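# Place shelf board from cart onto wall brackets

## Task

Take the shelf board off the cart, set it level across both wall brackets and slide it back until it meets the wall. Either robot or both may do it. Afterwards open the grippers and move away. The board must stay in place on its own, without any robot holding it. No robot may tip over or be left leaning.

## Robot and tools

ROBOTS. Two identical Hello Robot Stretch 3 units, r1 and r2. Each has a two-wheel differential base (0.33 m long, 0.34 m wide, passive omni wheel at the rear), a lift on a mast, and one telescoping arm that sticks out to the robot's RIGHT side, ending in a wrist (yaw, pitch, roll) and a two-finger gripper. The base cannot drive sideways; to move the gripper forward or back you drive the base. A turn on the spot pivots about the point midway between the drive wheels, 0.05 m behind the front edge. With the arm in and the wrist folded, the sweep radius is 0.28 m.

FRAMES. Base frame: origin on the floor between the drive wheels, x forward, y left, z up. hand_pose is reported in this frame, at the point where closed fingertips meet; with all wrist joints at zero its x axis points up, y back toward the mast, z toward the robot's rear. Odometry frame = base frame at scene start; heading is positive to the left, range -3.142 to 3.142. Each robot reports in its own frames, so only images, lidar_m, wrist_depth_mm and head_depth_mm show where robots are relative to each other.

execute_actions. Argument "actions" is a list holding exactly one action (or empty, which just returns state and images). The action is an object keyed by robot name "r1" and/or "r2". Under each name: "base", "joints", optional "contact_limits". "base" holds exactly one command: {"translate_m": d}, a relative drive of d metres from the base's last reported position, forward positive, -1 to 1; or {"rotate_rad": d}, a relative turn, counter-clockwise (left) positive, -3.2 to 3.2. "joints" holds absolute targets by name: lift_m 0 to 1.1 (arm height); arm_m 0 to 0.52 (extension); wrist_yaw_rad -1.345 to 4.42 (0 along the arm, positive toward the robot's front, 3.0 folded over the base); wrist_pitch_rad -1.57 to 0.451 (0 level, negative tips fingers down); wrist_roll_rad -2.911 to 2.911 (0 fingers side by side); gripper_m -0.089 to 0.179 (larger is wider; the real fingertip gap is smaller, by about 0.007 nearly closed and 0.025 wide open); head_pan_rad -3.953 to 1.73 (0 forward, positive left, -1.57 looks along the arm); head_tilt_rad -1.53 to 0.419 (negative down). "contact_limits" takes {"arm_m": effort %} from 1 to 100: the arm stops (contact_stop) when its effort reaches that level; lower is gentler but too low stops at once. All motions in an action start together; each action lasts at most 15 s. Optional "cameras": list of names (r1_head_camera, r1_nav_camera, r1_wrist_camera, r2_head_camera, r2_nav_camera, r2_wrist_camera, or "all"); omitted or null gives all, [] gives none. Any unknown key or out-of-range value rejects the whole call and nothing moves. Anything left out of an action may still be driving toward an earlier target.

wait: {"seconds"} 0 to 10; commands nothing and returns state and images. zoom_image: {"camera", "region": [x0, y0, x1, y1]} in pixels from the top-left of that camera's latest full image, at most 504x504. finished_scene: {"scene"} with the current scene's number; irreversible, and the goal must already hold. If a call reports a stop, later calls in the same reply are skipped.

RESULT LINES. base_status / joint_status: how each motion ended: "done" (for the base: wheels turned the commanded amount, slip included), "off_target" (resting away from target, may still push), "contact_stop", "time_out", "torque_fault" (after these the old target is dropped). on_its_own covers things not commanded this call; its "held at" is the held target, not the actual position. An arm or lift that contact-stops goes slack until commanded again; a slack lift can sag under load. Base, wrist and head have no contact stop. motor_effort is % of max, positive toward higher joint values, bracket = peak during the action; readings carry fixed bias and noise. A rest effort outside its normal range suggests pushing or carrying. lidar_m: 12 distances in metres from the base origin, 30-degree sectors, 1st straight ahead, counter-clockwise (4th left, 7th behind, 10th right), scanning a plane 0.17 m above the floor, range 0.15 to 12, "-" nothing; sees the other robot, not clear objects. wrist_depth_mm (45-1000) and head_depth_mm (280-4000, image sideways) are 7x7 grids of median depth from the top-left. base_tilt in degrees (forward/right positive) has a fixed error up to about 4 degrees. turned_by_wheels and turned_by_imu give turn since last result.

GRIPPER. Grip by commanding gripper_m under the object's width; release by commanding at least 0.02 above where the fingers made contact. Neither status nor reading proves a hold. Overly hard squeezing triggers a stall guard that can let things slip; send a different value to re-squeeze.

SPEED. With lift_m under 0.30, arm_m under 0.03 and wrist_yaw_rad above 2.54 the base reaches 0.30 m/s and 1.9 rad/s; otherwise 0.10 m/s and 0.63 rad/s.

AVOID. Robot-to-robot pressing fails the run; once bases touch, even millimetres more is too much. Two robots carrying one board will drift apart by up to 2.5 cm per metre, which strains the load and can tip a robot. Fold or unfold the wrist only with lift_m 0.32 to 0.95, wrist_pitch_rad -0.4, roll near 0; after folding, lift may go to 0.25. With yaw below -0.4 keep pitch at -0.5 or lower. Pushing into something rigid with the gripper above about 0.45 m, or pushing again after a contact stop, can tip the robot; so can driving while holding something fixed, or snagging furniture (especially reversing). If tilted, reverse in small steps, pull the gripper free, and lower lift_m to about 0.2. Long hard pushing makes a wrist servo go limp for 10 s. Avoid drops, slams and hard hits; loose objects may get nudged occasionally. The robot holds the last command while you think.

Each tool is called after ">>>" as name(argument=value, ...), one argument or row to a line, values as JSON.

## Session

>>> execute_actions(
  actions=[
    {"r1":{"joints":{"head_pan_rad":1.5,"head_tilt_rad":-0.3}},"r2":{"joints":{"head_pan_rad":1.5,"head_tilt_rad":-0.3}}},
  ],
  cameras=["r1_head_camera","r1_nav_camera","r2_head_camera","r2_nav_camera"],
)

Scene clock: 1.30 s.
r1.base_odometry: x=+0.000 y=+0.000 heading=+0.000 (m, m, rad; r1's odometry frame)
r1.turned_by_wheels: +0.000 (rad since the last result)
r1.turned_by_imu: +0.000 (rad since the last result)
r1.base_tilt: forward=-0.1 right=-1.7 (deg)
r1.lidar_m: 1.90 3.66 4.96 3.55 3.41 1.25 0.90 0.86 0.88 1.18 1.39 1.43
r1.head_depth_mm: - - - - 2932 2102 1633 / - - - - 2949 2103 1640 / - - - - 2916 2114 1634 / 3879 - - - 2985 2117 1632 / 3590 3780 3948 - 2915 2116 1646 / 3368 3492 3704 3818 2864 2119 1638 / 3200 3319 3382 3499 2888 2104 1630
r1.base_status: not commanded
r1.joint_positions: lift_m=+0.314 arm_m=-0.002 wrist_yaw_rad=+3.122 wrist_pitch_rad=-0.591 wrist_roll_rad=-0.001 gripper_m=+0.037 head_pan_rad=+1.493 head_tilt_rad=-0.296
r1.joint_status: all done
r1.motor_effort: left_wheel=+0(0) right_wheel=+0(1) lift_m=+28(28) arm_m=+0(0) wrist_yaw_rad=+0(0) wrist_pitch_rad=+4(4) wrist_roll_rad=+0(0) gripper_m=+0(0) head_pan_rad=+5(51) head_tilt_rad=-2(28) (%)
r1.hand_pose: x=-0.0174 y=+0.0568 z=+0.2898 quat_wxyz=(+0.213, +0.678, +0.200, +0.675) (m; r1's base frame)
r1.wrist_depth_mm: - - - - - - - / - 992 - 953 933 935 916 / 797 785 - 766 760 741 742 / 664 653 652 631 627 621 615 / 555 560 563 556 554 531 519 / 484 - - - - 467 464 / 444 - - - 408 416 411
r2.base_odometry: x=+0.000 y=+0.000 heading=+0.000 (m, m, rad; r2's odometry frame)
r2.turned_by_wheels: +0.000 (rad since the last result)
r2.turned_by_imu: +0.000 (rad since the last result)
r2.base_tilt: forward=-0.4 right=-1.1 (deg)
r2.lidar_m: 1.60 2.47 7.33 4.13 3.34 1.89 0.93 0.76 0.75 0.82 1.27 1.46
r2.head_depth_mm: 3963 - - - 2905 2081 1594 / 3960 - - - 2941 2081 1616 / 3876 - - - 2964 2078 1606 / 3900 - - - 3048 2103 1619 / 3802 - - - 3011 2109 1614 / 3821 - - - 3014 2131 1621 / 3789 - - - 3051 2134 1627
r2.base_status: not commanded
r2.joint_positions: lift_m=+0.494 arm_m=+0.001 wrist_yaw_rad=+3.045 wrist_pitch_rad=-0.472 wrist_roll_rad=-0.014 gripper_m=+0.037 head_pan_rad=+1.493 head_tilt_rad=-0.296
r2.joint_status: all done
r2.motor_effort: left_wheel=+0(0) right_wheel=+0(0) lift_m=+28(27) arm_m=+0(0) wrist_yaw_rad=+0(0) wrist_pitch_rad=+6(6) wrist_roll_rad=+0(0) gripper_m=+0(1) head_pan_rad=+3(36) head_tilt_rad=-2(14) (%)
r2.hand_pose: x=-0.0003 y=+0.0705 z=+0.4942 quat_wxyz=(+0.198, +0.689, +0.134, +0.684) (m; r2's base frame)
r2.wrist_depth_mm: - - - - - - - / - - - - - - - / - - - - - - - / - - - - - - - / 812 840 - 867 888 886 914 / 701 708 - 733 763 761 780 / 610 632 628 638 632 664 669
pictures: r1_head_camera (sideways: a quarter turn clockwise sets it upright), r1_nav_camera (sideways: a quarter turn counterclockwise sets it upright), r2_head_camera (sideways: a quarter turn clockwise sets it upright), r2_nav_camera (sideways: a quarter turn counterclockwise sets it upright)
Images, in order (width x height): r1_head_camera 896x504, r1_nav_camera 672x504, r2_head_camera 896x504, r2_nav_camera 672x504.

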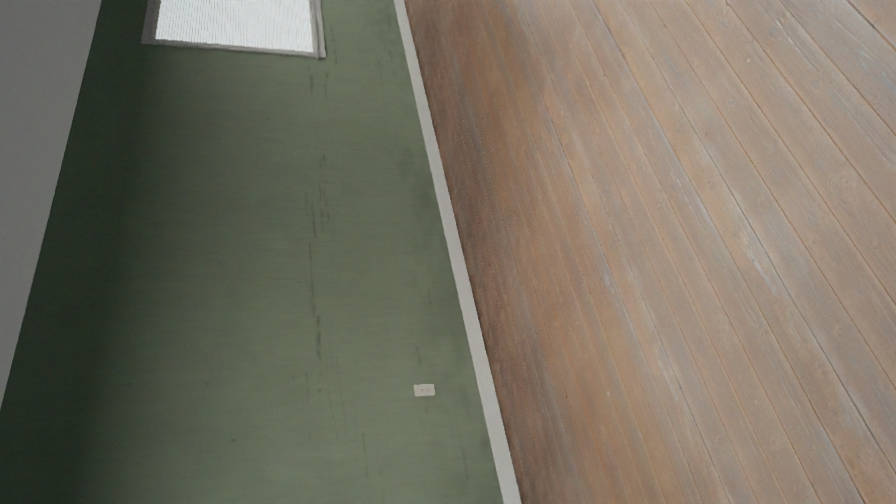

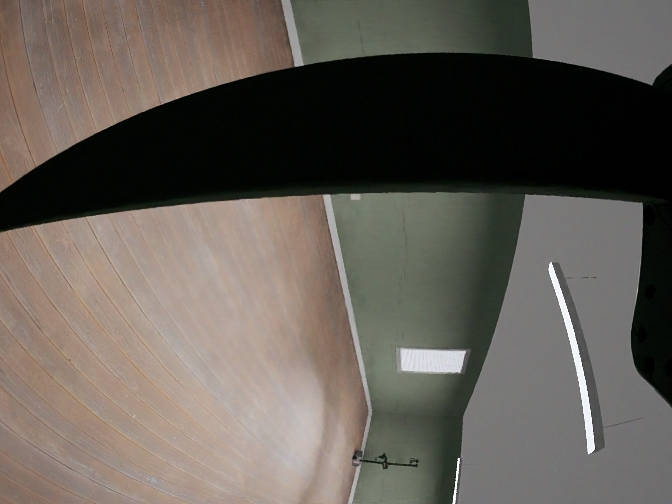

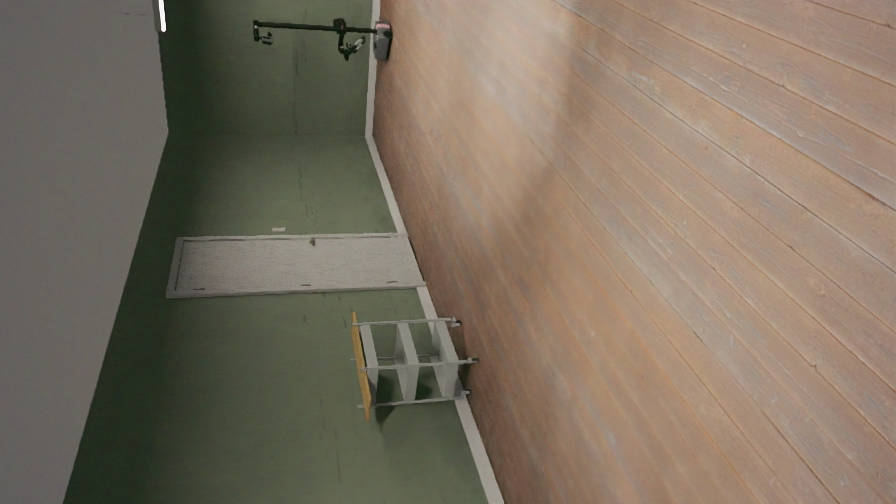

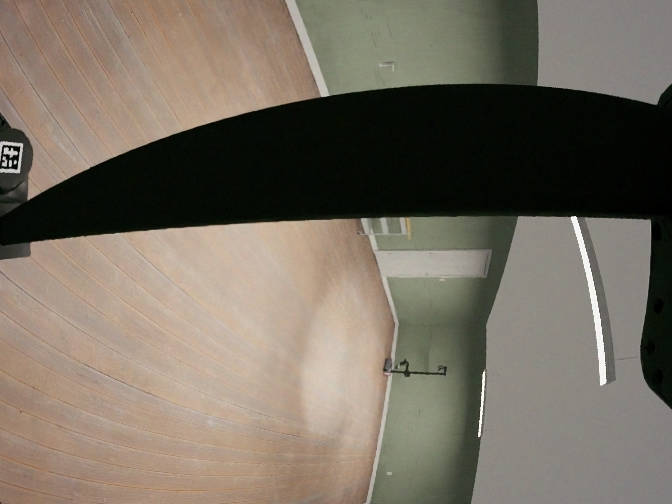

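>>> execute_actions(
  actions=[
    {"r1":{"base":{"rotate_rad":0.55},"joints":{"lift_m":0.28,"wrist_pitch_rad":-0.45,"head_pan_rad":-0.2,"head_tilt_rad":-0.2}},"r2":{"base":{"rotate_rad":1.70},"joints":{"lift_m":0.28,"head_pan_rad":0.3,"head_tilt_rad":-0.3}}},
  ],
  cameras=["r1_head_camera","r2_head_camera","r2_nav_camera"],
)

Scene clock: 5.80 s.
r1.base_odometry: x=+0.000 y=+0.000 heading=+0.550 (m, m, rad; r1's odometry frame)
r1.turned_by_wheels: +0.550 (rad since the last result)
r1.turned_by_imu: +0.549 (rad since the last result)
r1.base_tilt: forward=-0.1 right=-1.6 (deg)
r1.lidar_m: 3.65 4.83 3.51 3.36 1.23 0.89 0.86 0.89 1.21 1.39 1.44 1.96
r1.head_depth_mm: 2365 2381 2414 2416 2476 2346 1810 / 2732 2950 3004 3064 3059 2403 1806 / 3176 3747 3787 3760 3559 2387 1812 / 3123 - - - 3651 2400 1813 / 3178 - - - 3577 2413 1819 / 3215 - - - 3562 2390 1812 / 3212 - - - 3562 2395 1804
r1.base_status: done
r1.joint_positions: lift_m=+0.280 arm_m=-0.002 wrist_yaw_rad=+3.122 wrist_pitch_rad=-0.470 wrist_roll_rad=-0.001 gripper_m=+0.037 head_pan_rad=-0.193 head_tilt_rad=-0.211
r1.joint_status: all done
r1.motor_effort: left_wheel=-2(10) right_wheel=+1(7) lift_m=+23(23) arm_m=+1(0) wrist_yaw_rad=+0(1) wrist_pitch_rad=+8(8) wrist_roll_rad=+0(0) gripper_m=+0(0) head_pan_rad=-4(51) head_tilt_rad=+7(20) (%)
r1.hand_pose: x=-0.0171 y=+0.0749 z=+0.2814 quat_wxyz=(+0.172, +0.689, +0.158, +0.686) (m; r1's base frame)
r1.wrist_depth_mm: - - - - - - - / - - - - - - - / 928 929 - 886 885 880 849 / 741 727 - 694 692 694 676 / 603 589 574 572 583 565 557 / 506 519 - - - 478 472 / 446 - - - 412 420 413
r2.base_odometry: x=+0.000 y=+0.000 heading=+1.700 (m, m, rad; r2's odometry frame)
r2.turned_by_wheels: +1.700 (rad since the last result)
r2.turned_by_imu: +1.681 (rad since the last result)
r2.base_tilt: forward=-0.5 right=-1.1 (deg)
r2.lidar_m: 3.79 3.30 1.49 0.86 0.75 0.75 0.88 1.46 1.46 1.70 2.99 6.55
r2.head_depth_mm: - - - - 2958 2062 1603 / 3771 3975 - - 2949 2088 1616 / 3633 3780 3963 - 2954 2075 1603 / 3434 3611 3818 3949 2996 2120 1615 / 3224 3375 3522 3660 3017 2097 1613 / 3063 3194 3359 3507 3020 2126 1620 / 2934 3028 3181 3305 3038 2126 1620
r2.base_status: done
r2.joint_positions: lift_m=+0.280 arm_m=+0.001 wrist_yaw_rad=+3.045 wrist_pitch_rad=-0.473 wrist_roll_rad=-0.014 gripper_m=+0.037 head_pan_rad=+0.307 head_tilt_rad=-0.297
r2.joint_status: all done
r2.motor_effort: left_wheel=-3(13) right_wheel=+2(7) lift_m=+24(23) arm_m=-1(1) wrist_yaw_rad=+0(0) wrist_pitch_rad=+7(7) wrist_roll_rad=+0(0) gripper_m=+0(1) head_pan_rad=-2(33) head_tilt_rad=-1(1) (%)
r2.hand_pose: x=-0.0003 y=+0.0704 z=+0.2806 quat_wxyz=(+0.198, +0.689, +0.134, +0.684) (m; r2's base frame)
r2.wrist_depth_mm: 585 - 875 - - - - / 618 686 966 - - - - / 642 722 874 881 919 935 945 / 630 654 675 688 708 725 738 / 536 548 - 571 576 584 596 / 475 496 - - 498 497 505 / - - - - 413 434 439
pictures: r1_head_camera (sideways: a quarter turn clockwise sets it upright), r2_head_camera (sideways: a quarter turn clockwise sets it upright), r2_nav_camera (sideways: a quarter turn counterclockwise sets it upright)
Images, in order (width x height): r1_head_camera 896x504, r2_head_camera 896x504, r2_nav_camera 672x504.

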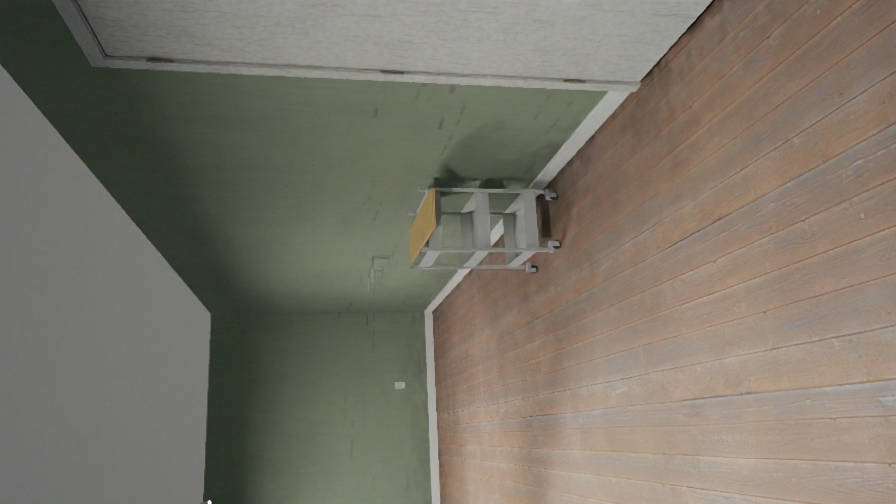

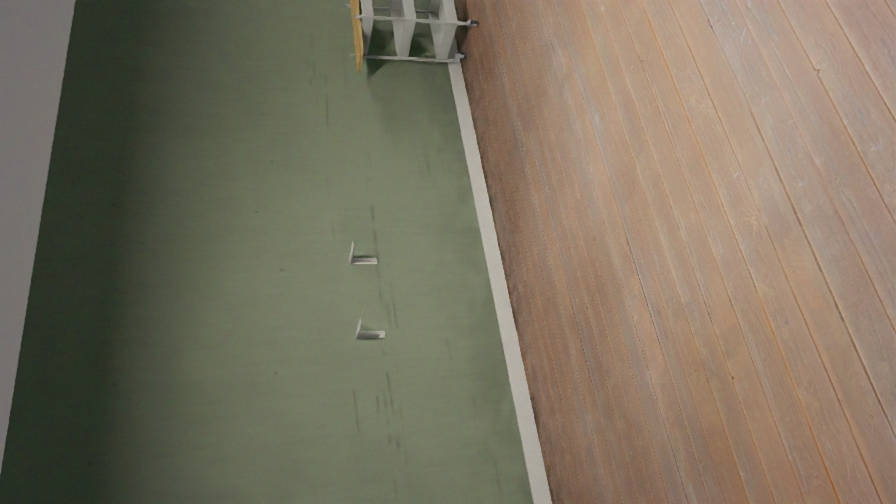

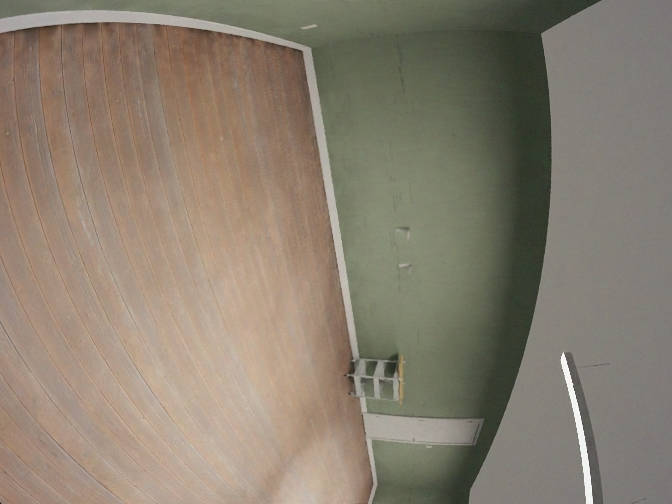

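>>> execute_actions(
  actions=[
    {"r1":{"base":{"rotate_rad":-0.08}},"r2":{"base":{"translate_m":1.0}}},
  ],
  cameras=[],
)

>>> execute_actions(
  actions=[
    {"r1":{"base":{"translate_m":1.0}},"r2":{"base":{"translate_m":1.0},"joints":{"head_pan_rad":0.0,"head_tilt_rad":-0.5}}},
  ],
  cameras=["r2_head_camera"],
)

>>> execute_actions(
  actions=[
    {"r1":{"base":{"translate_m":1.0}}},
  ],
  cameras=[],
)

>>> execute_actions(
  actions=[
    {"r1":{"base":{"translate_m":1.0}}},
  ],
  cameras=["r1_head_camera"],
)

Scene clock: 11.13 s.
r1.base_odometry: x=+0.000 y=+0.000 heading=+0.470 (m, m, rad; r1's odometry frame)
r1.turned_by_wheels: -0.080 (rad since the last result)
r1.turned_by_imu: -0.079 (rad since the last result)
r1.base_tilt: forward=-0.1 right=-1.6 (deg)
r1.lidar_m: 3.66 5.24 3.60 3.37 1.34 0.91 0.86 0.87 1.13 1.39 1.41 1.82
r1.head_depth_mm: 2096 2103 2126 2188 2217 2183 1815 / 2461 2481 2504 2600 2670 2406 1820 / 2901 3082 3160 3212 3128 2400 1806 / 3173 3928 - 3963 3581 2417 1798 / 3173 - - - 3511 2395 1807 / 3182 - - - 3576 2373 1803 / 3137 - - - 3651 2412 1819
r1.base_status: done
r1.joint_positions: lift_m=+0.280 arm_m=-0.002 wrist_yaw_rad=+3.122 wrist_pitch_rad=-0.470 wrist_roll_rad=-0.001 gripper_m=+0.037 head_pan_rad=-0.193 head_tilt_rad=-0.211
r1.joint_status: not commanded
r1.motor_effort: left_wheel=+3(13) right_wheel=-2(6) lift_m=+23(23) arm_m=+1(0) wrist_yaw_rad=+0(0) wrist_pitch_rad=+8(8) wrist_roll_rad=+0(0) gripper_m=-1(0) head_pan_rad=-3(4) head_tilt_rad=+7(7) (%)
r1.hand_pose: x=-0.0171 y=+0.0749 z=+0.2815 quat_wxyz=(+0.171, +0.689, +0.158, +0.687) (m; r1's base frame)
r1.wrist_depth_mm: - - - - - - - / - - - - - - - / 967 940 - 904 890 870 846 / 742 723 - 697 699 667 676 / 605 595 589 568 585 559 552 / 507 511 - - - 477 470 / 450 - - - 413 415 410
r2.base_odometry: x=-0.129 y=+0.992 heading=+1.700 (m, m, rad; r2's odometry frame)
r2.turned_by_wheels: +0.000 (rad since the last result)
r2.turned_by_imu: +0.008 (rad since the last result)
r2.base_tilt: forward=-0.4 right=-1.0 (deg)
r2.lidar_m: 2.96 2.59 2.59 1.66 1.45 1.45 1.69 2.17 2.18 2.55 4.52 5.07
r2.head_depth_mm: 3143 3335 3472 3642 2947 2054 1595 / 2959 3080 3288 3481 2962 2068 1605 / 2804 2895 3098 3254 2945 2088 1602 / 2663 2785 2883 3082 2962 2077 1612 / 2529 2631 2745 2905 2912 2106 1617 / 2418 2503 2599 2718 2799 2110 1624 / 2286 2371 2470 2582 2683 2118 1637
r2.base_status: done
r2.joint_positions: lift_m=+0.280 arm_m=+0.001 wrist_yaw_rad=+3.045 wrist_pitch_rad=-0.473 wrist_roll_rad=-0.014 gripper_m=+0.037 head_pan_rad=+0.307 head_tilt_rad=-0.297
r2.joint_status: not commanded
r2.motor_effort: left_wheel=-3(10) right_wheel=+2(7) lift_m=+25(25) arm_m=+0(0) wrist_yaw_rad=-1(0) wrist_pitch_rad=+7(7) wrist_roll_rad=+0(0) gripper_m=+0(1) head_pan_rad=-2(3) head_tilt_rad=-1(0) (%)
r2.hand_pose: x=-0.0003 y=+0.0704 z=+0.2806 quat_wxyz=(+0.198, +0.689, +0.134, +0.684) (m; r2's base frame)
r2.wrist_depth_mm: - - - - - - - / - - - - - - - / 814 836 870 893 919 931 955 / 650 661 694 708 712 726 729 / 537 552 - 570 581 593 605 / 472 498 - - 498 493 509 / - - - - 410 431 438
pictures: none
No camera images: the call's "cameras" was empty. Leave "cameras" out to get every camera's image.

Scene clock: 16.17 s.
r1.base_odometry: x=+0.892 y=+0.453 heading=+0.470 (m, m, rad; r1's odometry frame)
r1.turned_by_wheels: +0.000 (rad since the last result)
r1.turned_by_imu: +0.004 (rad since the last result)
r1.base_tilt: forward=-0.2 right=-1.7 (deg)
r1.lidar_m: 2.68 5.36 3.69 3.46 2.89 1.98 1.86 1.89 1.39 1.30 1.33 1.69
r1.head_depth_mm: 1980 1994 2060 2075 2139 2148 1817 / 2344 2389 2410 2500 2542 2408 1809 / 2789 2904 2993 2918 2974 2399 1796 / 3169 3777 3792 3698 3113 2394 1803 / 3151 - - - 3651 2399 1813 / 3186 - - - 3532 2421 1809 / 3222 - - - 3635 2397 1797
r1.base_status: done
r1.joint_positions: lift_m=+0.280 arm_m=-0.002 wrist_yaw_rad=+3.122 wrist_pitch_rad=-0.469 wrist_roll_rad=-0.001 gripper_m=+0.037 head_pan_rad=-0.193 head_tilt_rad=-0.210
r1.joint_status: not commanded
r1.motor_effort: left_wheel=+3(14) right_wheel=-2(6) lift_m=+23(23) arm_m=+0(0) wrist_yaw_rad=+0(1) wrist_pitch_rad=+8(8) wrist_roll_rad=-1(0) gripper_m=+0(0) head_pan_rad=-4(4) head_tilt_rad=+7(7) (%)
r1.hand_pose: x=-0.0171 y=+0.0750 z=+0.2815 quat_wxyz=(+0.171, +0.689, +0.158, +0.687) (m; r1's base frame)
r1.wrist_depth_mm: - - - - - - - / - - - - - - - / 968 941 - 893 877 865 851 / 739 730 - 697 689 684 666 / 614 587 578 581 592 564 556 / 501 516 - - - 477 474 / 448 - - - 414 419 411
r2.base_odometry: x=-0.257 y=+1.983 heading=+1.700 (m, m, rad; r2's odometry frame)
r2.turned_by_wheels: +0.000 (rad since the last result)
r2.turned_by_imu: +0.008 (rad since the last result)
r2.base_tilt: forward=-0.5 right=-1.1 (deg)
r2.lidar_m: 2.14 1.87 1.88 2.19 2.13 2.14 2.51 2.89 2.90 3.40 6.13 3.62
r2.head_depth_mm: 3216 3596 3956 2933 2122 1651 1354 / 2894 3139 3436 2884 2124 1651 1357 / 2543 2796 2516 2801 2127 1654 1356 / 2318 2497 2666 2814 2142 1659 1364 / 2097 2248 2437 2607 2144 1660 1366 / 1926 2077 2206 2355 2147 1683 1363 / 1779 1891 2014 2156 2152 1673 1363
r2.base_status: done
r2.joint_positions: lift_m=+0.280 arm_m=+0.001 wrist_yaw_rad=+3.045 wrist_pitch_rad=-0.473 wrist_roll_rad=-0.014 gripper_m=+0.037 head_pan_rad=+0.007 head_tilt_rad=-0.495
r2.joint_status: all done
r2.motor_effort: left_wheel=-3(11) right_wheel=+2(7) lift_m=+25(25) arm_m=+0(1) wrist_yaw_rad=+0(1) wrist_pitch_rad=+7(7) wrist_roll_rad=+0(0) gripper_m=+1(0) head_pan_rad=-2(19) head_tilt_rad=-2(13) (%)
r2.hand_pose: x=-0.0003 y=+0.0704 z=+0.2806 quat_wxyz=(+0.198, +0.689, +0.134, +0.684) (m; r2's base frame)
r2.wrist_depth_mm: - - - - - - - / - - - - - - - / 830 838 877 881 908 924 968 / 653 654 678 702 711 726 730 / 539 541 - 573 583 592 597 / 472 499 - - 498 501 506 / - - - - 412 431 435
pictures: r2_head_camera (sideways: a quarter turn clockwise sets it upright)
Images, in order (width x height): r2_head_camera 896x504.

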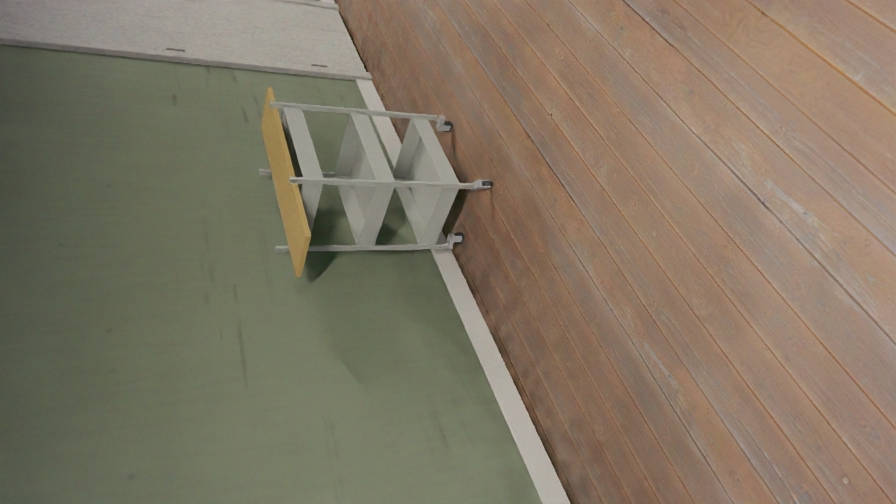

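Scene clock: 21.20 s.
r1.base_odometry: x=+1.783 y=+0.906 heading=+0.470 (m, m, rad; r1's odometry frame)
r1.turned_by_wheels: +0.000 (rad since the last result)
r1.turned_by_imu: +0.004 (rad since the last result)
r1.base_tilt: forward=-0.2 right=-1.7 (deg)
r1.lidar_m: 3.64 5.49 3.80 3.55 3.62 3.03 2.85 1.89 1.30 1.20 1.22 1.61
r1.head_depth_mm: 1886 1873 1934 1949 1916 1965 1812 / 2188 2239 2265 2322 2024 2063 1810 / 2645 2725 2841 2834 2164 2108 1828 / 3095 3493 3599 3707 3376 2284 1807 / 3242 - - - 3678 2382 1816 / 3159 - - - 3625 2406 1804 / 3167 - - - 3555 2396 1805
r1.base_status: done
r1.joint_positions: lift_m=+0.280 arm_m=-0.002 wrist_yaw_rad=+3.122 wrist_pitch_rad=-0.469 wrist_roll_rad=-0.001 gripper_m=+0.037 head_pan_rad=-0.193 head_tilt_rad=-0.210
r1.joint_status: not commanded
r1.motor_effort: left_wheel=+2(14) right_wheel=-2(3) lift_m=+23(23) arm_m=+0(0) wrist_yaw_rad=+0(0) wrist_pitch_rad=+7(8) wrist_roll_rad=+0(0) gripper_m=+0(0) head_pan_rad=-3(3) head_tilt_rad=+7(6) (%)
r1.hand_pose: x=-0.0171 y=+0.0750 z=+0.2816 quat_wxyz=(+0.171, +0.689, +0.158, +0.687) (m; r1's base frame)
r1.wrist_depth_mm: - - - - - - - / - - - - - - - / 955 941 - 913 877 853 862 / 734 724 - 701 684 675 682 / 591 595 582 567 599 564 545 / 504 511 - - - 477 470 / 450 - - - 413 416 410
r2.base_odometry: x=-0.257 y=+1.983 heading=+1.700 (m, m, rad; r2's odometry frame)
r2.turned_by_wheels: +0.000 (rad since the last result)
r2.turned_by_imu: +0.001 (rad since the last result)
r2.base_tilt: forward=-0.5 right=-1.1 (deg)
r2.lidar_m: 2.14 1.87 1.87 2.20 2.13 2.13 2.51 2.89 2.89 3.38 6.05 3.63
r2.head_depth_mm: 3175 3602 3914 2952 2117 1652 1351 / 2832 3133 3424 2893 2132 1651 1363 / 2564 2763 2531 2784 2123 1659 1366 / 2316 2457 2643 2811 2123 1668 1364 / 2100 2249 2395 2578 2141 1676 1365 / 1927 2057 2217 2403 2138 1674 1367 / 1794 1899 2011 2161 2144 1666 1365
r2.base_status: not commanded
r2.joint_positions: lift_m=+0.280 arm_m=+0.001 wrist_yaw_rad=+3.045 wrist_pitch_rad=-0.473 wrist_roll_rad=-0.014 gripper_m=+0.037 head_pan_rad=+0.007 head_tilt_rad=-0.495
r2.joint_status: not commanded
r2.motor_effort: left_wheel=-3(3) right_wheel=+2(2) lift_m=+25(25) arm_m=-1(1) wrist_yaw_rad=+0(1) wrist_pitch_rad=+7(7) wrist_roll_rad=+0(0) gripper_m=+0(0) head_pan_rad=-2(2) head_tilt_rad=-2(1) (%)
r2.hand_pose: x=-0.0003 y=+0.0704 z=+0.2806 quat_wxyz=(+0.198, +0.689, +0.134, +0.684) (m; r2's base frame)
r2.wrist_depth_mm: - - - - - - - / - - - - - - - / 818 835 862 886 893 927 957 / 647 667 685 687 705 717 739 / 542 542 - 570 581 584 597 / 466 495 - - 496 500 507 / - - - - 413 431 437
pictures: none
No camera images: the call's "cameras" was empty. Leave "cameras" out to get every camera's image.

Scene clock: 26.23 s.
r1.base_odometry: x=+2.675 y=+1.359 heading=+0.470 (m, m, rad; r1's odometry frame)
r1.turned_by_wheels: +0.000 (rad since the last result)
r1.turned_by_imu: +0.004 (rad since the last result)
r1.base_tilt: forward=-0.1 right=-1.7 (deg)
r1.lidar_m: 3.43 2.83 3.85 3.62 3.68 4.08 3.84 1.72 1.21 1.14 0.88 0.93
r1.head_depth_mm: 1750 1774 1810 1837 1829 1224 1262 / 2058 2111 2158 2183 2230 2185 1799 / 2508 2542 2614 2671 2777 2370 1826 / 2938 3351 3423 3498 3407 2409 1812 / 3206 - - - 3584 2385 1814 / 3126 - - - 3556 2417 1808 / 3152 - - - 3569 2387 1829
r1.base_status: done
r1.joint_positions: lift_m=+0.280 arm_m=-0.002 wrist_yaw_rad=+3.122 wrist_pitch_rad=-0.469 wrist_roll_rad=-0.001 gripper_m=+0.037 head_pan_rad=-0.193 head_tilt_rad=-0.210
r1.joint_status: not commanded
r1.motor_effort: left_wheel=+1(14) right_wheel=-1(4) lift_m=+23(23) arm_m=+0(1) wrist_yaw_rad=+0(0) wrist_pitch_rad=+7(7) wrist_roll_rad=+0(0) gripper_m=+0(0) head_pan_rad=-3(4) head_tilt_rad=+6(7) (%)
r1.hand_pose: x=-0.0171 y=+0.0750 z=+0.2816 quat_wxyz=(+0.171, +0.689, +0.158, +0.687) (m; r1's base frame)
r1.wrist_depth_mm: - - - - - - - / - - - - - - - / 962 931 - 899 884 862 847 / 749 717 - 701 679 711 660 / 611 592 583 582 585 562 556 / 506 514 - - - 479 473 / 444 - - - 415 417 412
r2.base_odometry: x=-0.257 y=+1.983 heading=+1.700 (m, m, rad; r2's odometry frame)
r2.turned_by_wheels: +0.000 (rad since the last result)
r2.turned_by_imu: +0.001 (rad since the last result)
r2.base_tilt: forward=-0.5 right=-1.0 (deg)
r2.lidar_m: 2.14 1.87 1.87 2.20 2.14 2.13 2.51 2.89 2.90 3.41 6.07 2.84
r2.head_depth_mm: 3198 3568 - 2967 2111 1650 1364 / 2854 3133 3483 2888 2132 1647 1355 / 2576 2778 2505 2827 2150 1667 1360 / 2313 2483 2632 2802 2152 1662 1365 / 2098 2213 2443 2564 2161 1671 1362 / 1939 2056 2207 2364 2136 1669 1368 / 1789 1892 2019 2159 2171 1657 1368
r2.base_status: not commanded
r2.joint_positions: lift_m=+0.280 arm_m=+0.001 wrist_yaw_rad=+3.045 wrist_pitch_rad=-0.473 wrist_roll_rad=-0.014 gripper_m=+0.037 head_pan_rad=+0.007 head_tilt_rad=-0.495
r2.joint_status: not commanded
r2.motor_effort: left_wheel=-3(3) right_wheel=+2(2) lift_m=+25(25) arm_m=+0(0) wrist_yaw_rad=+1(0) wrist_pitch_rad=+7(7) wrist_roll_rad=+0(0) gripper_m=+0(0) head_pan_rad=-2(1) head_tilt_rad=-2(2) (%)
r2.hand_pose: x=-0.0003 y=+0.0704 z=+0.2806 quat_wxyz=(+0.198, +0.689, +0.134, +0.684) (m; r2's base frame)
r2.wrist_depth_mm: - - - - - - - / - - - - - - - / 822 833 870 886 905 936 979 / 654 651 682 694 710 726 751 / 546 549 - 576 576 582 594 / 468 497 - - 499 504 505 / - - - - 413 431 438
pictures: r1_head_camera (sideways: a quarter turn clockwise sets it upright)
Images, in order (width x height): r1_head_camera 896x504.

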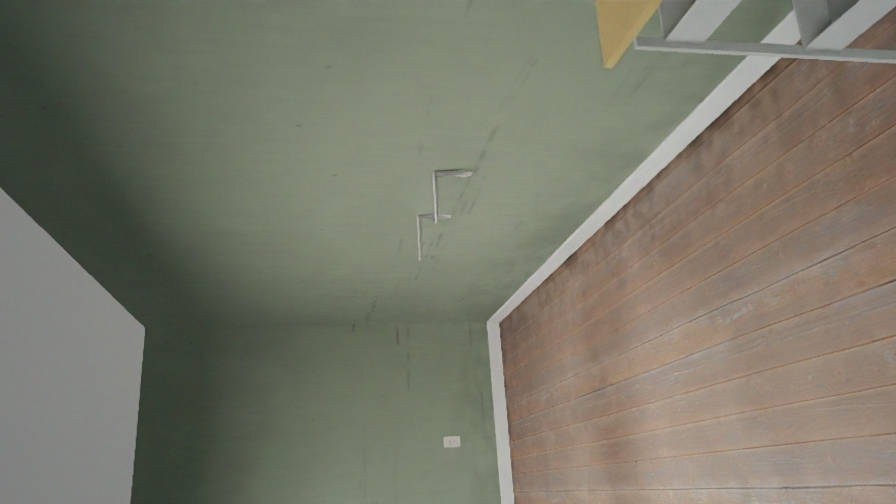

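>>> execute_actions(
  actions=[],
)

Scene clock: 30.07 s.
r1.base_odometry: x=+2.675 y=+1.359 heading=+0.470 (m, m, rad; r1's odometry frame)
r1.turned_by_wheels: +0.000 (rad since the last result)
r1.turned_by_imu: +0.001 (rad since the last result)
r1.base_tilt: forward=-0.1 right=-1.7 (deg)
r1.lidar_m: 3.45 2.83 3.85 3.62 3.72 4.08 3.85 1.71 1.21 1.14 0.88 0.93
r1.head_depth_mm: 1762 1768 1814 1847 1827 1224 1260 / 2058 2101 2145 2175 2226 2193 1820 / 2507 2603 2622 2721 2746 2401 1819 / 2901 3253 3451 3526 3371 2404 1807 / 3221 - - - 3605 2401 1809 / 3184 - - - 3562 2418 1809 / 3187 - - - 3626 2426 1826
r1.base_status: done
r1.joint_positions: lift_m=+0.280 arm_m=-0.002 wrist_yaw_rad=+3.122 wrist_pitch_rad=-0.469 wrist_roll_rad=-0.001 gripper_m=+0.037 head_pan_rad=-0.193 head_tilt_rad=-0.210
r1.joint_status: not commanded
r1.motor_effort: left_wheel=+2(14) right_wheel=-2(4) lift_m=+23(23) arm_m=+0(1) wrist_yaw_rad=+0(0) wrist_pitch_rad=+7(7) wrist_roll_rad=+0(0) gripper_m=+0(0) head_pan_rad=-4(4) head_tilt_rad=+7(7) (%)
r1.hand_pose: x=-0.0171 y=+0.0750 z=+0.2816 quat_wxyz=(+0.171, +0.689, +0.158, +0.687) (m; r1's base frame)
r1.wrist_depth_mm: - - - - - - - / - - - - - - - / 961 951 - 897 899 860 841 / 756 734 - 703 689 682 678 / 606 591 583 580 591 555 553 / 508 522 - - - 475 473 / 454 - - - 417 417 412
r2.base_odometry: x=-0.257 y=+1.983 heading=+1.700 (m, m, rad; r2's odometry frame)
r2.turned_by_wheels: +0.000 (rad since the last result)
r2.turned_by_imu: +0.001 (rad since the last result)
r2.base_tilt: forward=-0.4 right=-1.1 (deg)
r2.lidar_m: 2.13 1.87 1.87 2.19 2.14 2.14 2.52 2.89 2.90 3.38 6.05 2.84
r2.head_depth_mm: 3234 3610 - 2970 2131 1659 1354 / 2852 3109 3419 2889 2125 1649 1364 / 2539 2754 2516 2781 2132 1660 1363 / 2292 2469 2642 2819 2143 1662 1364 / 2104 2250 2405 2594 2129 1672 1369 / 1933 2042 2222 2364 2148 1659 1361 / 1788 1878 2003 2145 2161 1680 1365
r2.base_status: not commanded
r2.joint_positions: lift_m=+0.280 arm_m=+0.001 wrist_yaw_rad=+3.045 wrist_pitch_rad=-0.473 wrist_roll_rad=-0.014 gripper_m=+0.037 head_pan_rad=+0.007 head_tilt_rad=-0.495
r2.joint_status: not commanded
r2.motor_effort: left_wheel=-3(3) right_wheel=+2(2) lift_m=+25(25) arm_m=-1(0) wrist_yaw_rad=+1(0) wrist_pitch_rad=+7(7) wrist_roll_rad=+0(0) gripper_m=+0(0) head_pan_rad=-2(1) head_tilt_rad=-1(2) (%)
r2.hand_pose: x=-0.0003 y=+0.0704 z=+0.2806 quat_wxyz=(+0.198, +0.689, +0.134, +0.684) (m; r2's base frame)
r2.wrist_depth_mm: - - - - - - - / - - - - - - - / 811 824 841 870 919 929 967 / 648 664 680 694 716 720 738 / 539 547 - 564 577 591 603 / 471 497 - - 503 504 508 / - - - - 410 432 436
pictures: r1_head_camera (sideways: a quarter turn clockwise sets it upright), r1_nav_camera (sideways: a quarter turn counterclockwise sets it upright), r1_wrist_camera, r2_head_camera (sideways: a quarter turn clockwise sets it upright), r2_nav_camera (sideways: a quarter turn counterclockwise sets it upright), r2_wrist_camera
Images, in order (width x height): r1_head_camera 896x504, r1_nav_camera 672x504, r1_wrist_camera 644x364, r2_head_camera 896x504, r2_nav_camera 672x504, r2_wrist_camera 644x364.

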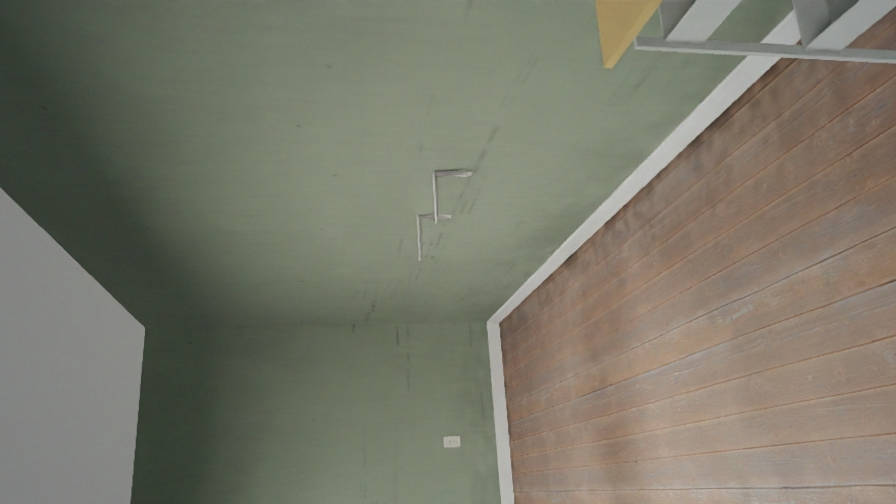

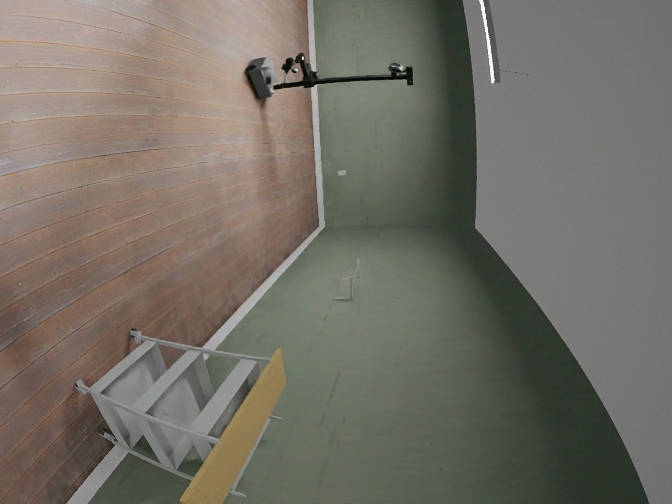

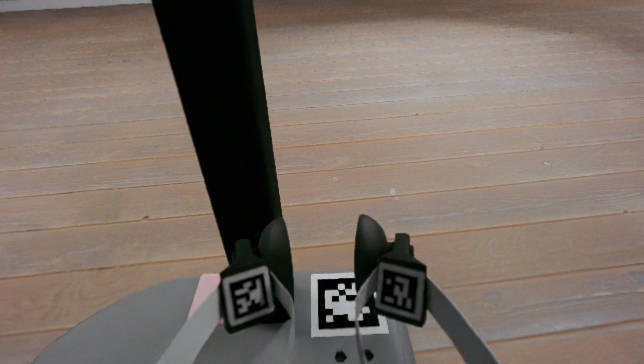

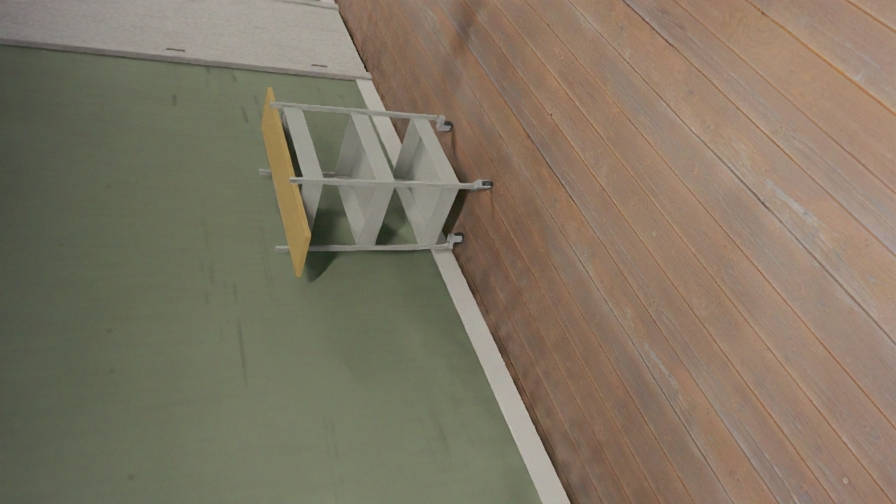

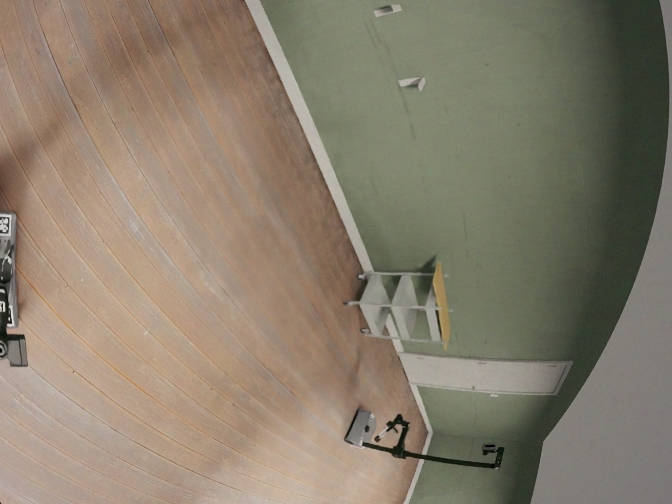

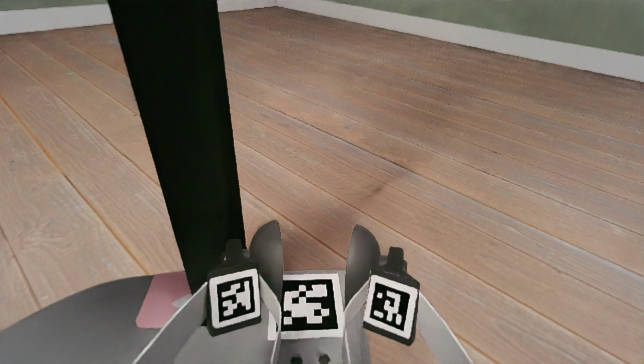

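>>> execute_actions(
  actions=[
    {"r1":{"base":{"rotate_rad":0.08},"joints":{"lift_m":0.75,"wrist_pitch_rad":-0.4,"head_pan_rad":-1.3,"head_tilt_rad":-0.5}},"r2":{"base":{"translate_m":0.7}}},
  ],
  cameras=["r1_head_camera","r2_nav_camera"],
)

Scene clock: 35.87 s.
r1.base_odometry: x=+2.675 y=+1.359 heading=+0.550 (m, m, rad; r1's odometry frame)
r1.turned_by_wheels: +0.080 (rad since the last result)
r1.turned_by_imu: +0.081 (rad since the last result)
r1.base_tilt: forward=-0.1 right=-1.6 (deg)
r1.lidar_m: 2.28 5.10 3.76 3.62 3.78 4.00 3.84 1.58 1.18 1.14 0.88 1.00
r1.head_depth_mm: 932 996 1068 1164 1270 1408 1387 / 948 1018 1100 1202 1316 1460 1390 / 959 1038 1129 1227 1355 1488 1388 / 987 1061 1152 1260 1386 1518 1375 / 1007 1086 1184 1274 1428 1560 1369 / 1030 1112 1211 1284 1331 1542 1376 / 1051 1140 1243 1313 1347 1315 1281
r1.base_status: done
r1.joint_positions: lift_m=+0.750 arm_m=-0.002 wrist_yaw_rad=+3.122 wrist_pitch_rad=-0.420 wrist_roll_rad=-0.001 gripper_m=+0.037 head_pan_rad=-1.293 head_tilt_rad=-0.494
r1.joint_status: all done
r1.motor_effort: left_wheel=-2(12) right_wheel=+2(6) lift_m=+33(33) arm_m=+1(0) wrist_yaw_rad=+0(1) wrist_pitch_rad=+7(9) wrist_roll_rad=+0(0) gripper_m=+0(1) head_pan_rad=-3(54) head_tilt_rad=-3(30) (%)
r1.hand_pose: x=-0.0169 y=+0.0815 z=+0.7621 quat_wxyz=(+0.154, +0.692, +0.141, +0.691) (m; r1's base frame)
r1.wrist_depth_mm: - - - - - - - / - - - - - - - / - - - - - - - / - - - - - - - / - - - - - - - / - - - - - - - / 996 958 951 967 926 934 895
r2.base_odometry: x=-0.347 y=+2.678 heading=+1.700 (m, m, rad; r2's odometry frame)
r2.turned_by_wheels: +0.000 (rad since the last result)
r2.turned_by_imu: +0.006 (rad since the last result)
r2.base_tilt: forward=-0.4 right=-1.1 (deg)
r2.lidar_m: 1.55 1.37 1.37 1.61 2.62 2.62 3.09 3.38 3.41 3.99 6.11 1.78
r2.head_depth_mm: 2301 2594 2887 2937 2117 1654 1351 / 2050 2250 2023 2216 2051 1659 1356 / 1837 1997 2059 2143 2008 1653 1361 / 1651 1780 1888 2067 2129 1657 1366 / 1503 1614 1737 1882 1970 1669 1365 / 1388 1475 1588 1704 1835 1674 1366 / 1287 1361 1449 1557 1666 1668 1376
r2.base_status: done
r2.joint_positions: lift_m=+0.280 arm_m=+0.001 wrist_yaw_rad=+3.045 wrist_pitch_rad=-0.473 wrist_roll_rad=-0.014 gripper_m=+0.037 head_pan_rad=+0.007 head_tilt_rad=-0.495
r2.joint_status: not commanded
r2.motor_effort: left_wheel=-3(9) right_wheel=+2(7) lift_m=+25(25) arm_m=-1(0) wrist_yaw_rad=+0(1) wrist_pitch_rad=+7(7) wrist_roll_rad=+0(0) gripper_m=+0(0) head_pan_rad=-2(2) head_tilt_rad=-2(2) (%)
r2.hand_pose: x=-0.0003 y=+0.0704 z=+0.2806 quat_wxyz=(+0.198, +0.689, +0.134, +0.684) (m; r2's base frame)
r2.wrist_depth_mm: - - - - - - - / - - - - - - - / 812 831 853 877 917 934 959 / 649 663 677 691 700 717 743 / 539 554 - 573 581 590 604 / 475 498 - - 495 499 508 / - - - - 415 431 438
pictures: r1_head_camera (sideways: a quarter turn clockwise sets it upright), r2_nav_camera (sideways: a quarter turn counterclockwise sets it upright)
Images, in order (width x height): r1_head_camera 896x504, r2_nav_camera 672x504.

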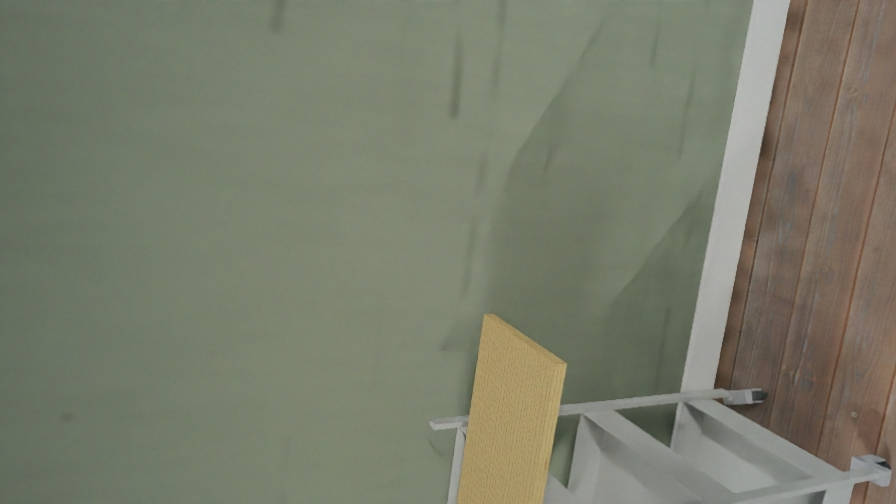

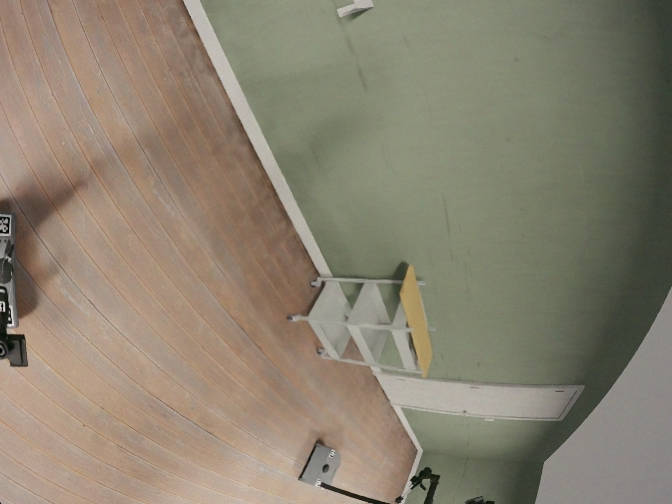

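>>> execute_actions(
  actions=[
    {"r1":{"base":{"translate_m":-0.93},"joints":{"wrist_yaw_rad":0,"head_pan_rad":-1.57}},"r2":{"base":{"translate_m":0.32}}},
  ],
  cameras=["r1_head_camera"],
)

>>> execute_actions(
  actions=[
    {"r1":{"joints":{"wrist_pitch_rad":0,"wrist_roll_rad":1.57,"gripper_m":0.12,"lift_m":0.66}},"r2":{"base":{"rotate_rad":2.04}}},
  ],
  cameras=["r1_head_camera","r2_nav_camera"],
)

Scene clock: 47.47 s.
r1.base_odometry: x=+1.882 y=+0.873 heading=+0.550 (m, m, rad; r1's odometry frame)
r1.turned_by_wheels: +0.000 (rad since the last result)
r1.turned_by_imu: +0.000 (rad since the last result)
r1.base_tilt: forward=-0.1 right=-1.7 (deg)
r1.lidar_m: 2.97 5.17 3.75 3.63 3.76 3.03 2.91 1.62 1.16 1.12 1.16 1.62
r1.head_depth_mm: 959 1029 1118 1232 1387 1532 1400 / 955 1029 1098 1219 1340 1503 1386 / 950 1022 1112 1212 1338 1495 1377 / 946 1020 1098 1206 1325 1487 1378 / 942 1010 1098 1194 1324 1470 1379 / 936 1005 1089 1187 1318 1454 1379 / 934 1008 1085 1184 1308 1451 1375
r1.base_status: done
r1.joint_positions: lift_m=+0.750 arm_m=-0.002 wrist_yaw_rad=+0.002 wrist_pitch_rad=-0.420 wrist_roll_rad=-0.001 gripper_m=+0.037 head_pan_rad=-1.563 head_tilt_rad=-0.494
r1.joint_status: all done
r1.motor_effort: left_wheel=-2(9) right_wheel=+1(0) lift_m=+33(34) arm_m=+0(0) wrist_yaw_rad=-2(2) wrist_pitch_rad=+8(8) wrist_roll_rad=+0(0) gripper_m=-1(0) head_pan_rad=-3(30) head_tilt_rad=-3(4) (%)
r1.hand_pose: x=-0.0211 y=-0.3668 z=+0.7621 quat_wxyz=(+0.692, +0.148, -0.691, -0.147) (m; r1's base frame)
r1.wrist_depth_mm: 820 809 798 811 818 823 830 / 889 874 852 886 870 903 903 / 973 969 946 942 968 984 976 / - - - - - - - / - - - - - - - / - - - - - - - / 954 974 921 958 945 928 914
r2.base_odometry: x=-0.388 y=+2.995 heading=+1.699 (m, m, rad; r2's odometry frame)
r2.turned_by_wheels: +0.000 (rad since the last result)
r2.turned_by_imu: +0.005 (rad since the last result)
r2.base_tilt: forward=-0.5 right=-1.0 (deg)
r2.lidar_m: 1.29 1.13 1.13 1.33 2.41 2.84 3.33 3.62 3.63 4.29 2.97 1.34
r2.head_depth_mm: 1908 2142 2211 1797 1963 1646 1353 / 1677 1865 1979 1626 1726 1663 1356 / 1503 1626 1779 1742 1899 1669 1357 / 1366 1467 1594 1681 1907 1662 1359 / 1238 1328 1430 1552 1693 1665 1362 / 1146 1217 1304 1402 1509 1582 1360 / 1062 1119 1199 1271 1374 1476 1369
r2.base_status: done
r2.joint_positions: lift_m=+0.280 arm_m=+0.001 wrist_yaw_rad=+3.045 wrist_pitch_rad=-0.473 wrist_roll_rad=-0.014 gripper_m=+0.037 head_pan_rad=+0.007 head_tilt_rad=-0.495
r2.joint_status: not commanded
r2.motor_effort: left_wheel=-3(11) right_wheel=+2(7) lift_m=+25(25) arm_m=-1(0) wrist_yaw_rad=+0(1) wrist_pitch_rad=+7(7) wrist_roll_rad=+0(0) gripper_m=+0(1) head_pan_rad=-2(2) head_tilt_rad=-3(2) (%)
r2.hand_pose: x=-0.0003 y=+0.0704 z=+0.2806 quat_wxyz=(+0.198, +0.689, +0.134, +0.684) (m; r2's base frame)
r2.wrist_depth_mm: - - - - - 967 844 / - - - - - - 890 / 808 846 870 884 905 926 903 / 653 665 672 694 702 727 738 / 540 547 - 567 576 590 597 / 469 499 - - 495 495 506 / - - - - 412 436 433
pictures: r1_head_camera (sideways: a quarter turn clockwise sets it upright)
Images, in order (width x height): r1_head_camera 896x504.

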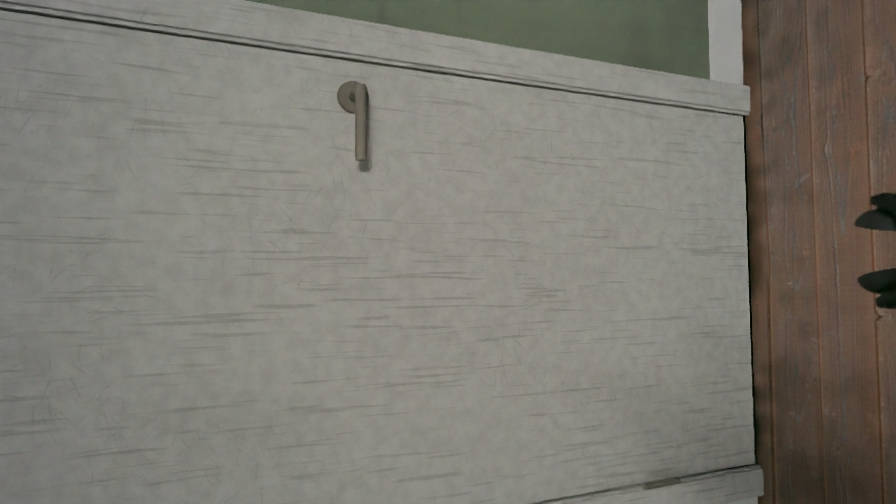

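Scene clock: 49.87 s.
r1.base_odometry: x=+1.882 y=+0.873 heading=+0.550 (m, m, rad; r1's odometry frame)
r1.turned_by_wheels: +0.000 (rad since the last result)
r1.turned_by_imu: +0.001 (rad since the last result)
r1.base_tilt: forward=-0.2 right=-1.7 (deg)
r1.lidar_m: 2.98 5.18 3.76 3.61 3.77 3.03 2.92 1.62 1.17 1.12 1.17 1.62
r1.head_depth_mm: 958 1034 1118 1227 1375 1528 1379 / 952 1030 1110 1217 1337 1503 1382 / 947 1022 1108 1211 1334 1491 1382 / 944 1018 1112 1209 1333 1478 1360 / 940 1015 1099 1199 1316 1474 1374 / 935 1008 1090 1192 1314 1454 1372 / 936 1002 1085 1188 1298 1447 1372
r1.base_status: not commanded
r1.joint_positions: lift_m=+0.660 arm_m=-0.002 wrist_yaw_rad=+0.002 wrist_pitch_rad=-0.023 wrist_roll_rad=+1.568 gripper_m=+0.120 head_pan_rad=-1.563 head_tilt_rad=-0.494
r1.joint_status: all done
r1.motor_effort: left_wheel=-1(2) right_wheel=+1(1) lift_m=+23(23) arm_m=+0(0) wrist_yaw_rad=-2(2) wrist_pitch_rad=+9(9) wrist_roll_rad=+0(2) gripper_m=+2(100) head_pan_rad=-4(3) head_tilt_rad=-3(3) (%)
r1.hand_pose: x=-0.0210 y=-0.3982 z=+0.7686 quat_wxyz=(+0.002, +0.001, -1.000, -0.012) (m; r1's base frame)
r1.wrist_depth_mm: 826 804 832 824 860 850 833 / 839 828 844 861 858 868 855 / 865 866 860 881 889 886 903 / 887 895 886 912 914 935 903 / 911 898 920 936 944 944 932 / 898 952 940 962 962 - 930 / 946 967 985 976 988 - 886
r2.base_odometry: x=-0.388 y=+2.995 heading=-2.544 (m, m, rad; r2's odometry frame)
r2.turned_by_wheels: +2.040 (rad since the last result)
r2.turned_by_imu: +2.010 (rad since the last result)
r2.base_tilt: forward=-0.4 right=-1.1 (deg)
r2.lidar_m: 2.14 2.83 3.20 3.62 3.62 4.12 5.94 1.50 1.30 1.13 1.13 1.28
r2.head_depth_mm: 1656 1727 1815 1907 1958 1654 1351 / 1951 2059 2182 2300 2132 1658 1359 / 2373 2548 2722 2730 2139 1662 1361 / 2609 2826 3055 2965 2123 1666 1354 / 2538 2713 2958 2988 2144 1665 1357 / 2464 2616 2836 2953 2140 1661 1367 / 2364 2529 2755 2874 2164 1670 1364
r2.base_status: done
r2.joint_positions: lift_m=+0.280 arm_m=+0.001 wrist_yaw_rad=+3.045 wrist_pitch_rad=-0.473 wrist_roll_rad=-0.014 gripper_m=+0.037 head_pan_rad=+0.007 head_tilt_rad=-0.495
r2.joint_status: not commanded
r2.motor_effort: left_wheel=-3(13) right_wheel=+2(8) lift_m=+26(25) arm_m=-1(1) wrist_yaw_rad=+0(0) wrist_pitch_rad=+7(7) wrist_roll_rad=+0(0) gripper_m=+1(0) head_pan_rad=-2(2) head_tilt_rad=-1(1) (%)
r2.hand_pose: x=-0.0003 y=+0.0704 z=+0.2806 quat_wxyz=(+0.198, +0.689, +0.134, +0.684) (m; r2's base frame)
r2.wrist_depth_mm: - - - - - - - / - - - - - - - / 801 844 875 873 909 925 964 / 639 656 680 685 710 722 729 / 541 554 - 576 583 588 595 / 467 496 - - 501 495 502 / - - - - 410 431 438
pictures: r1_head_camera (sideways: a quarter turn clockwise sets it upright), r2_nav_camera (sideways: a quarter turn counterclockwise sets it upright)
Images, in order (width x height): r1_head_camera 896x504, r2_nav_camera 672x504.

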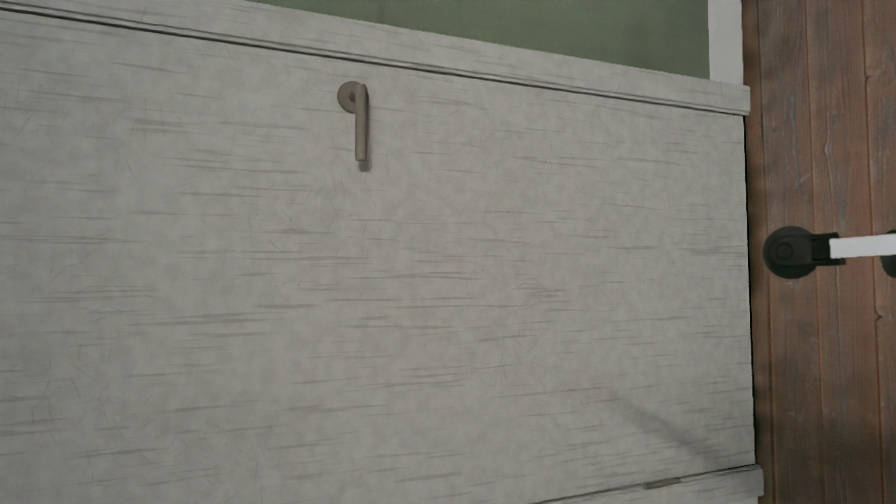

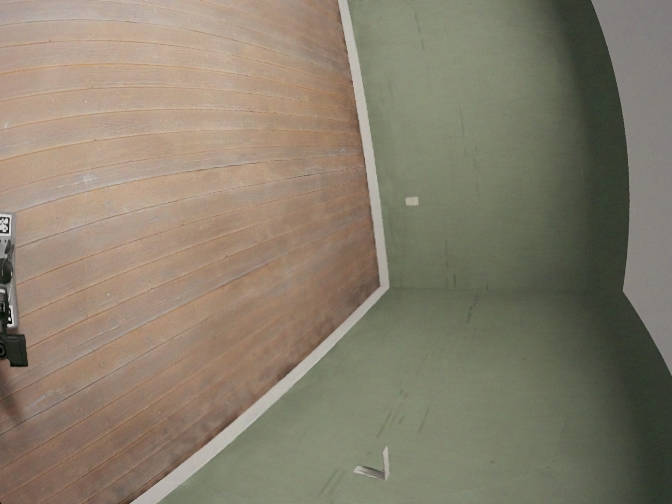

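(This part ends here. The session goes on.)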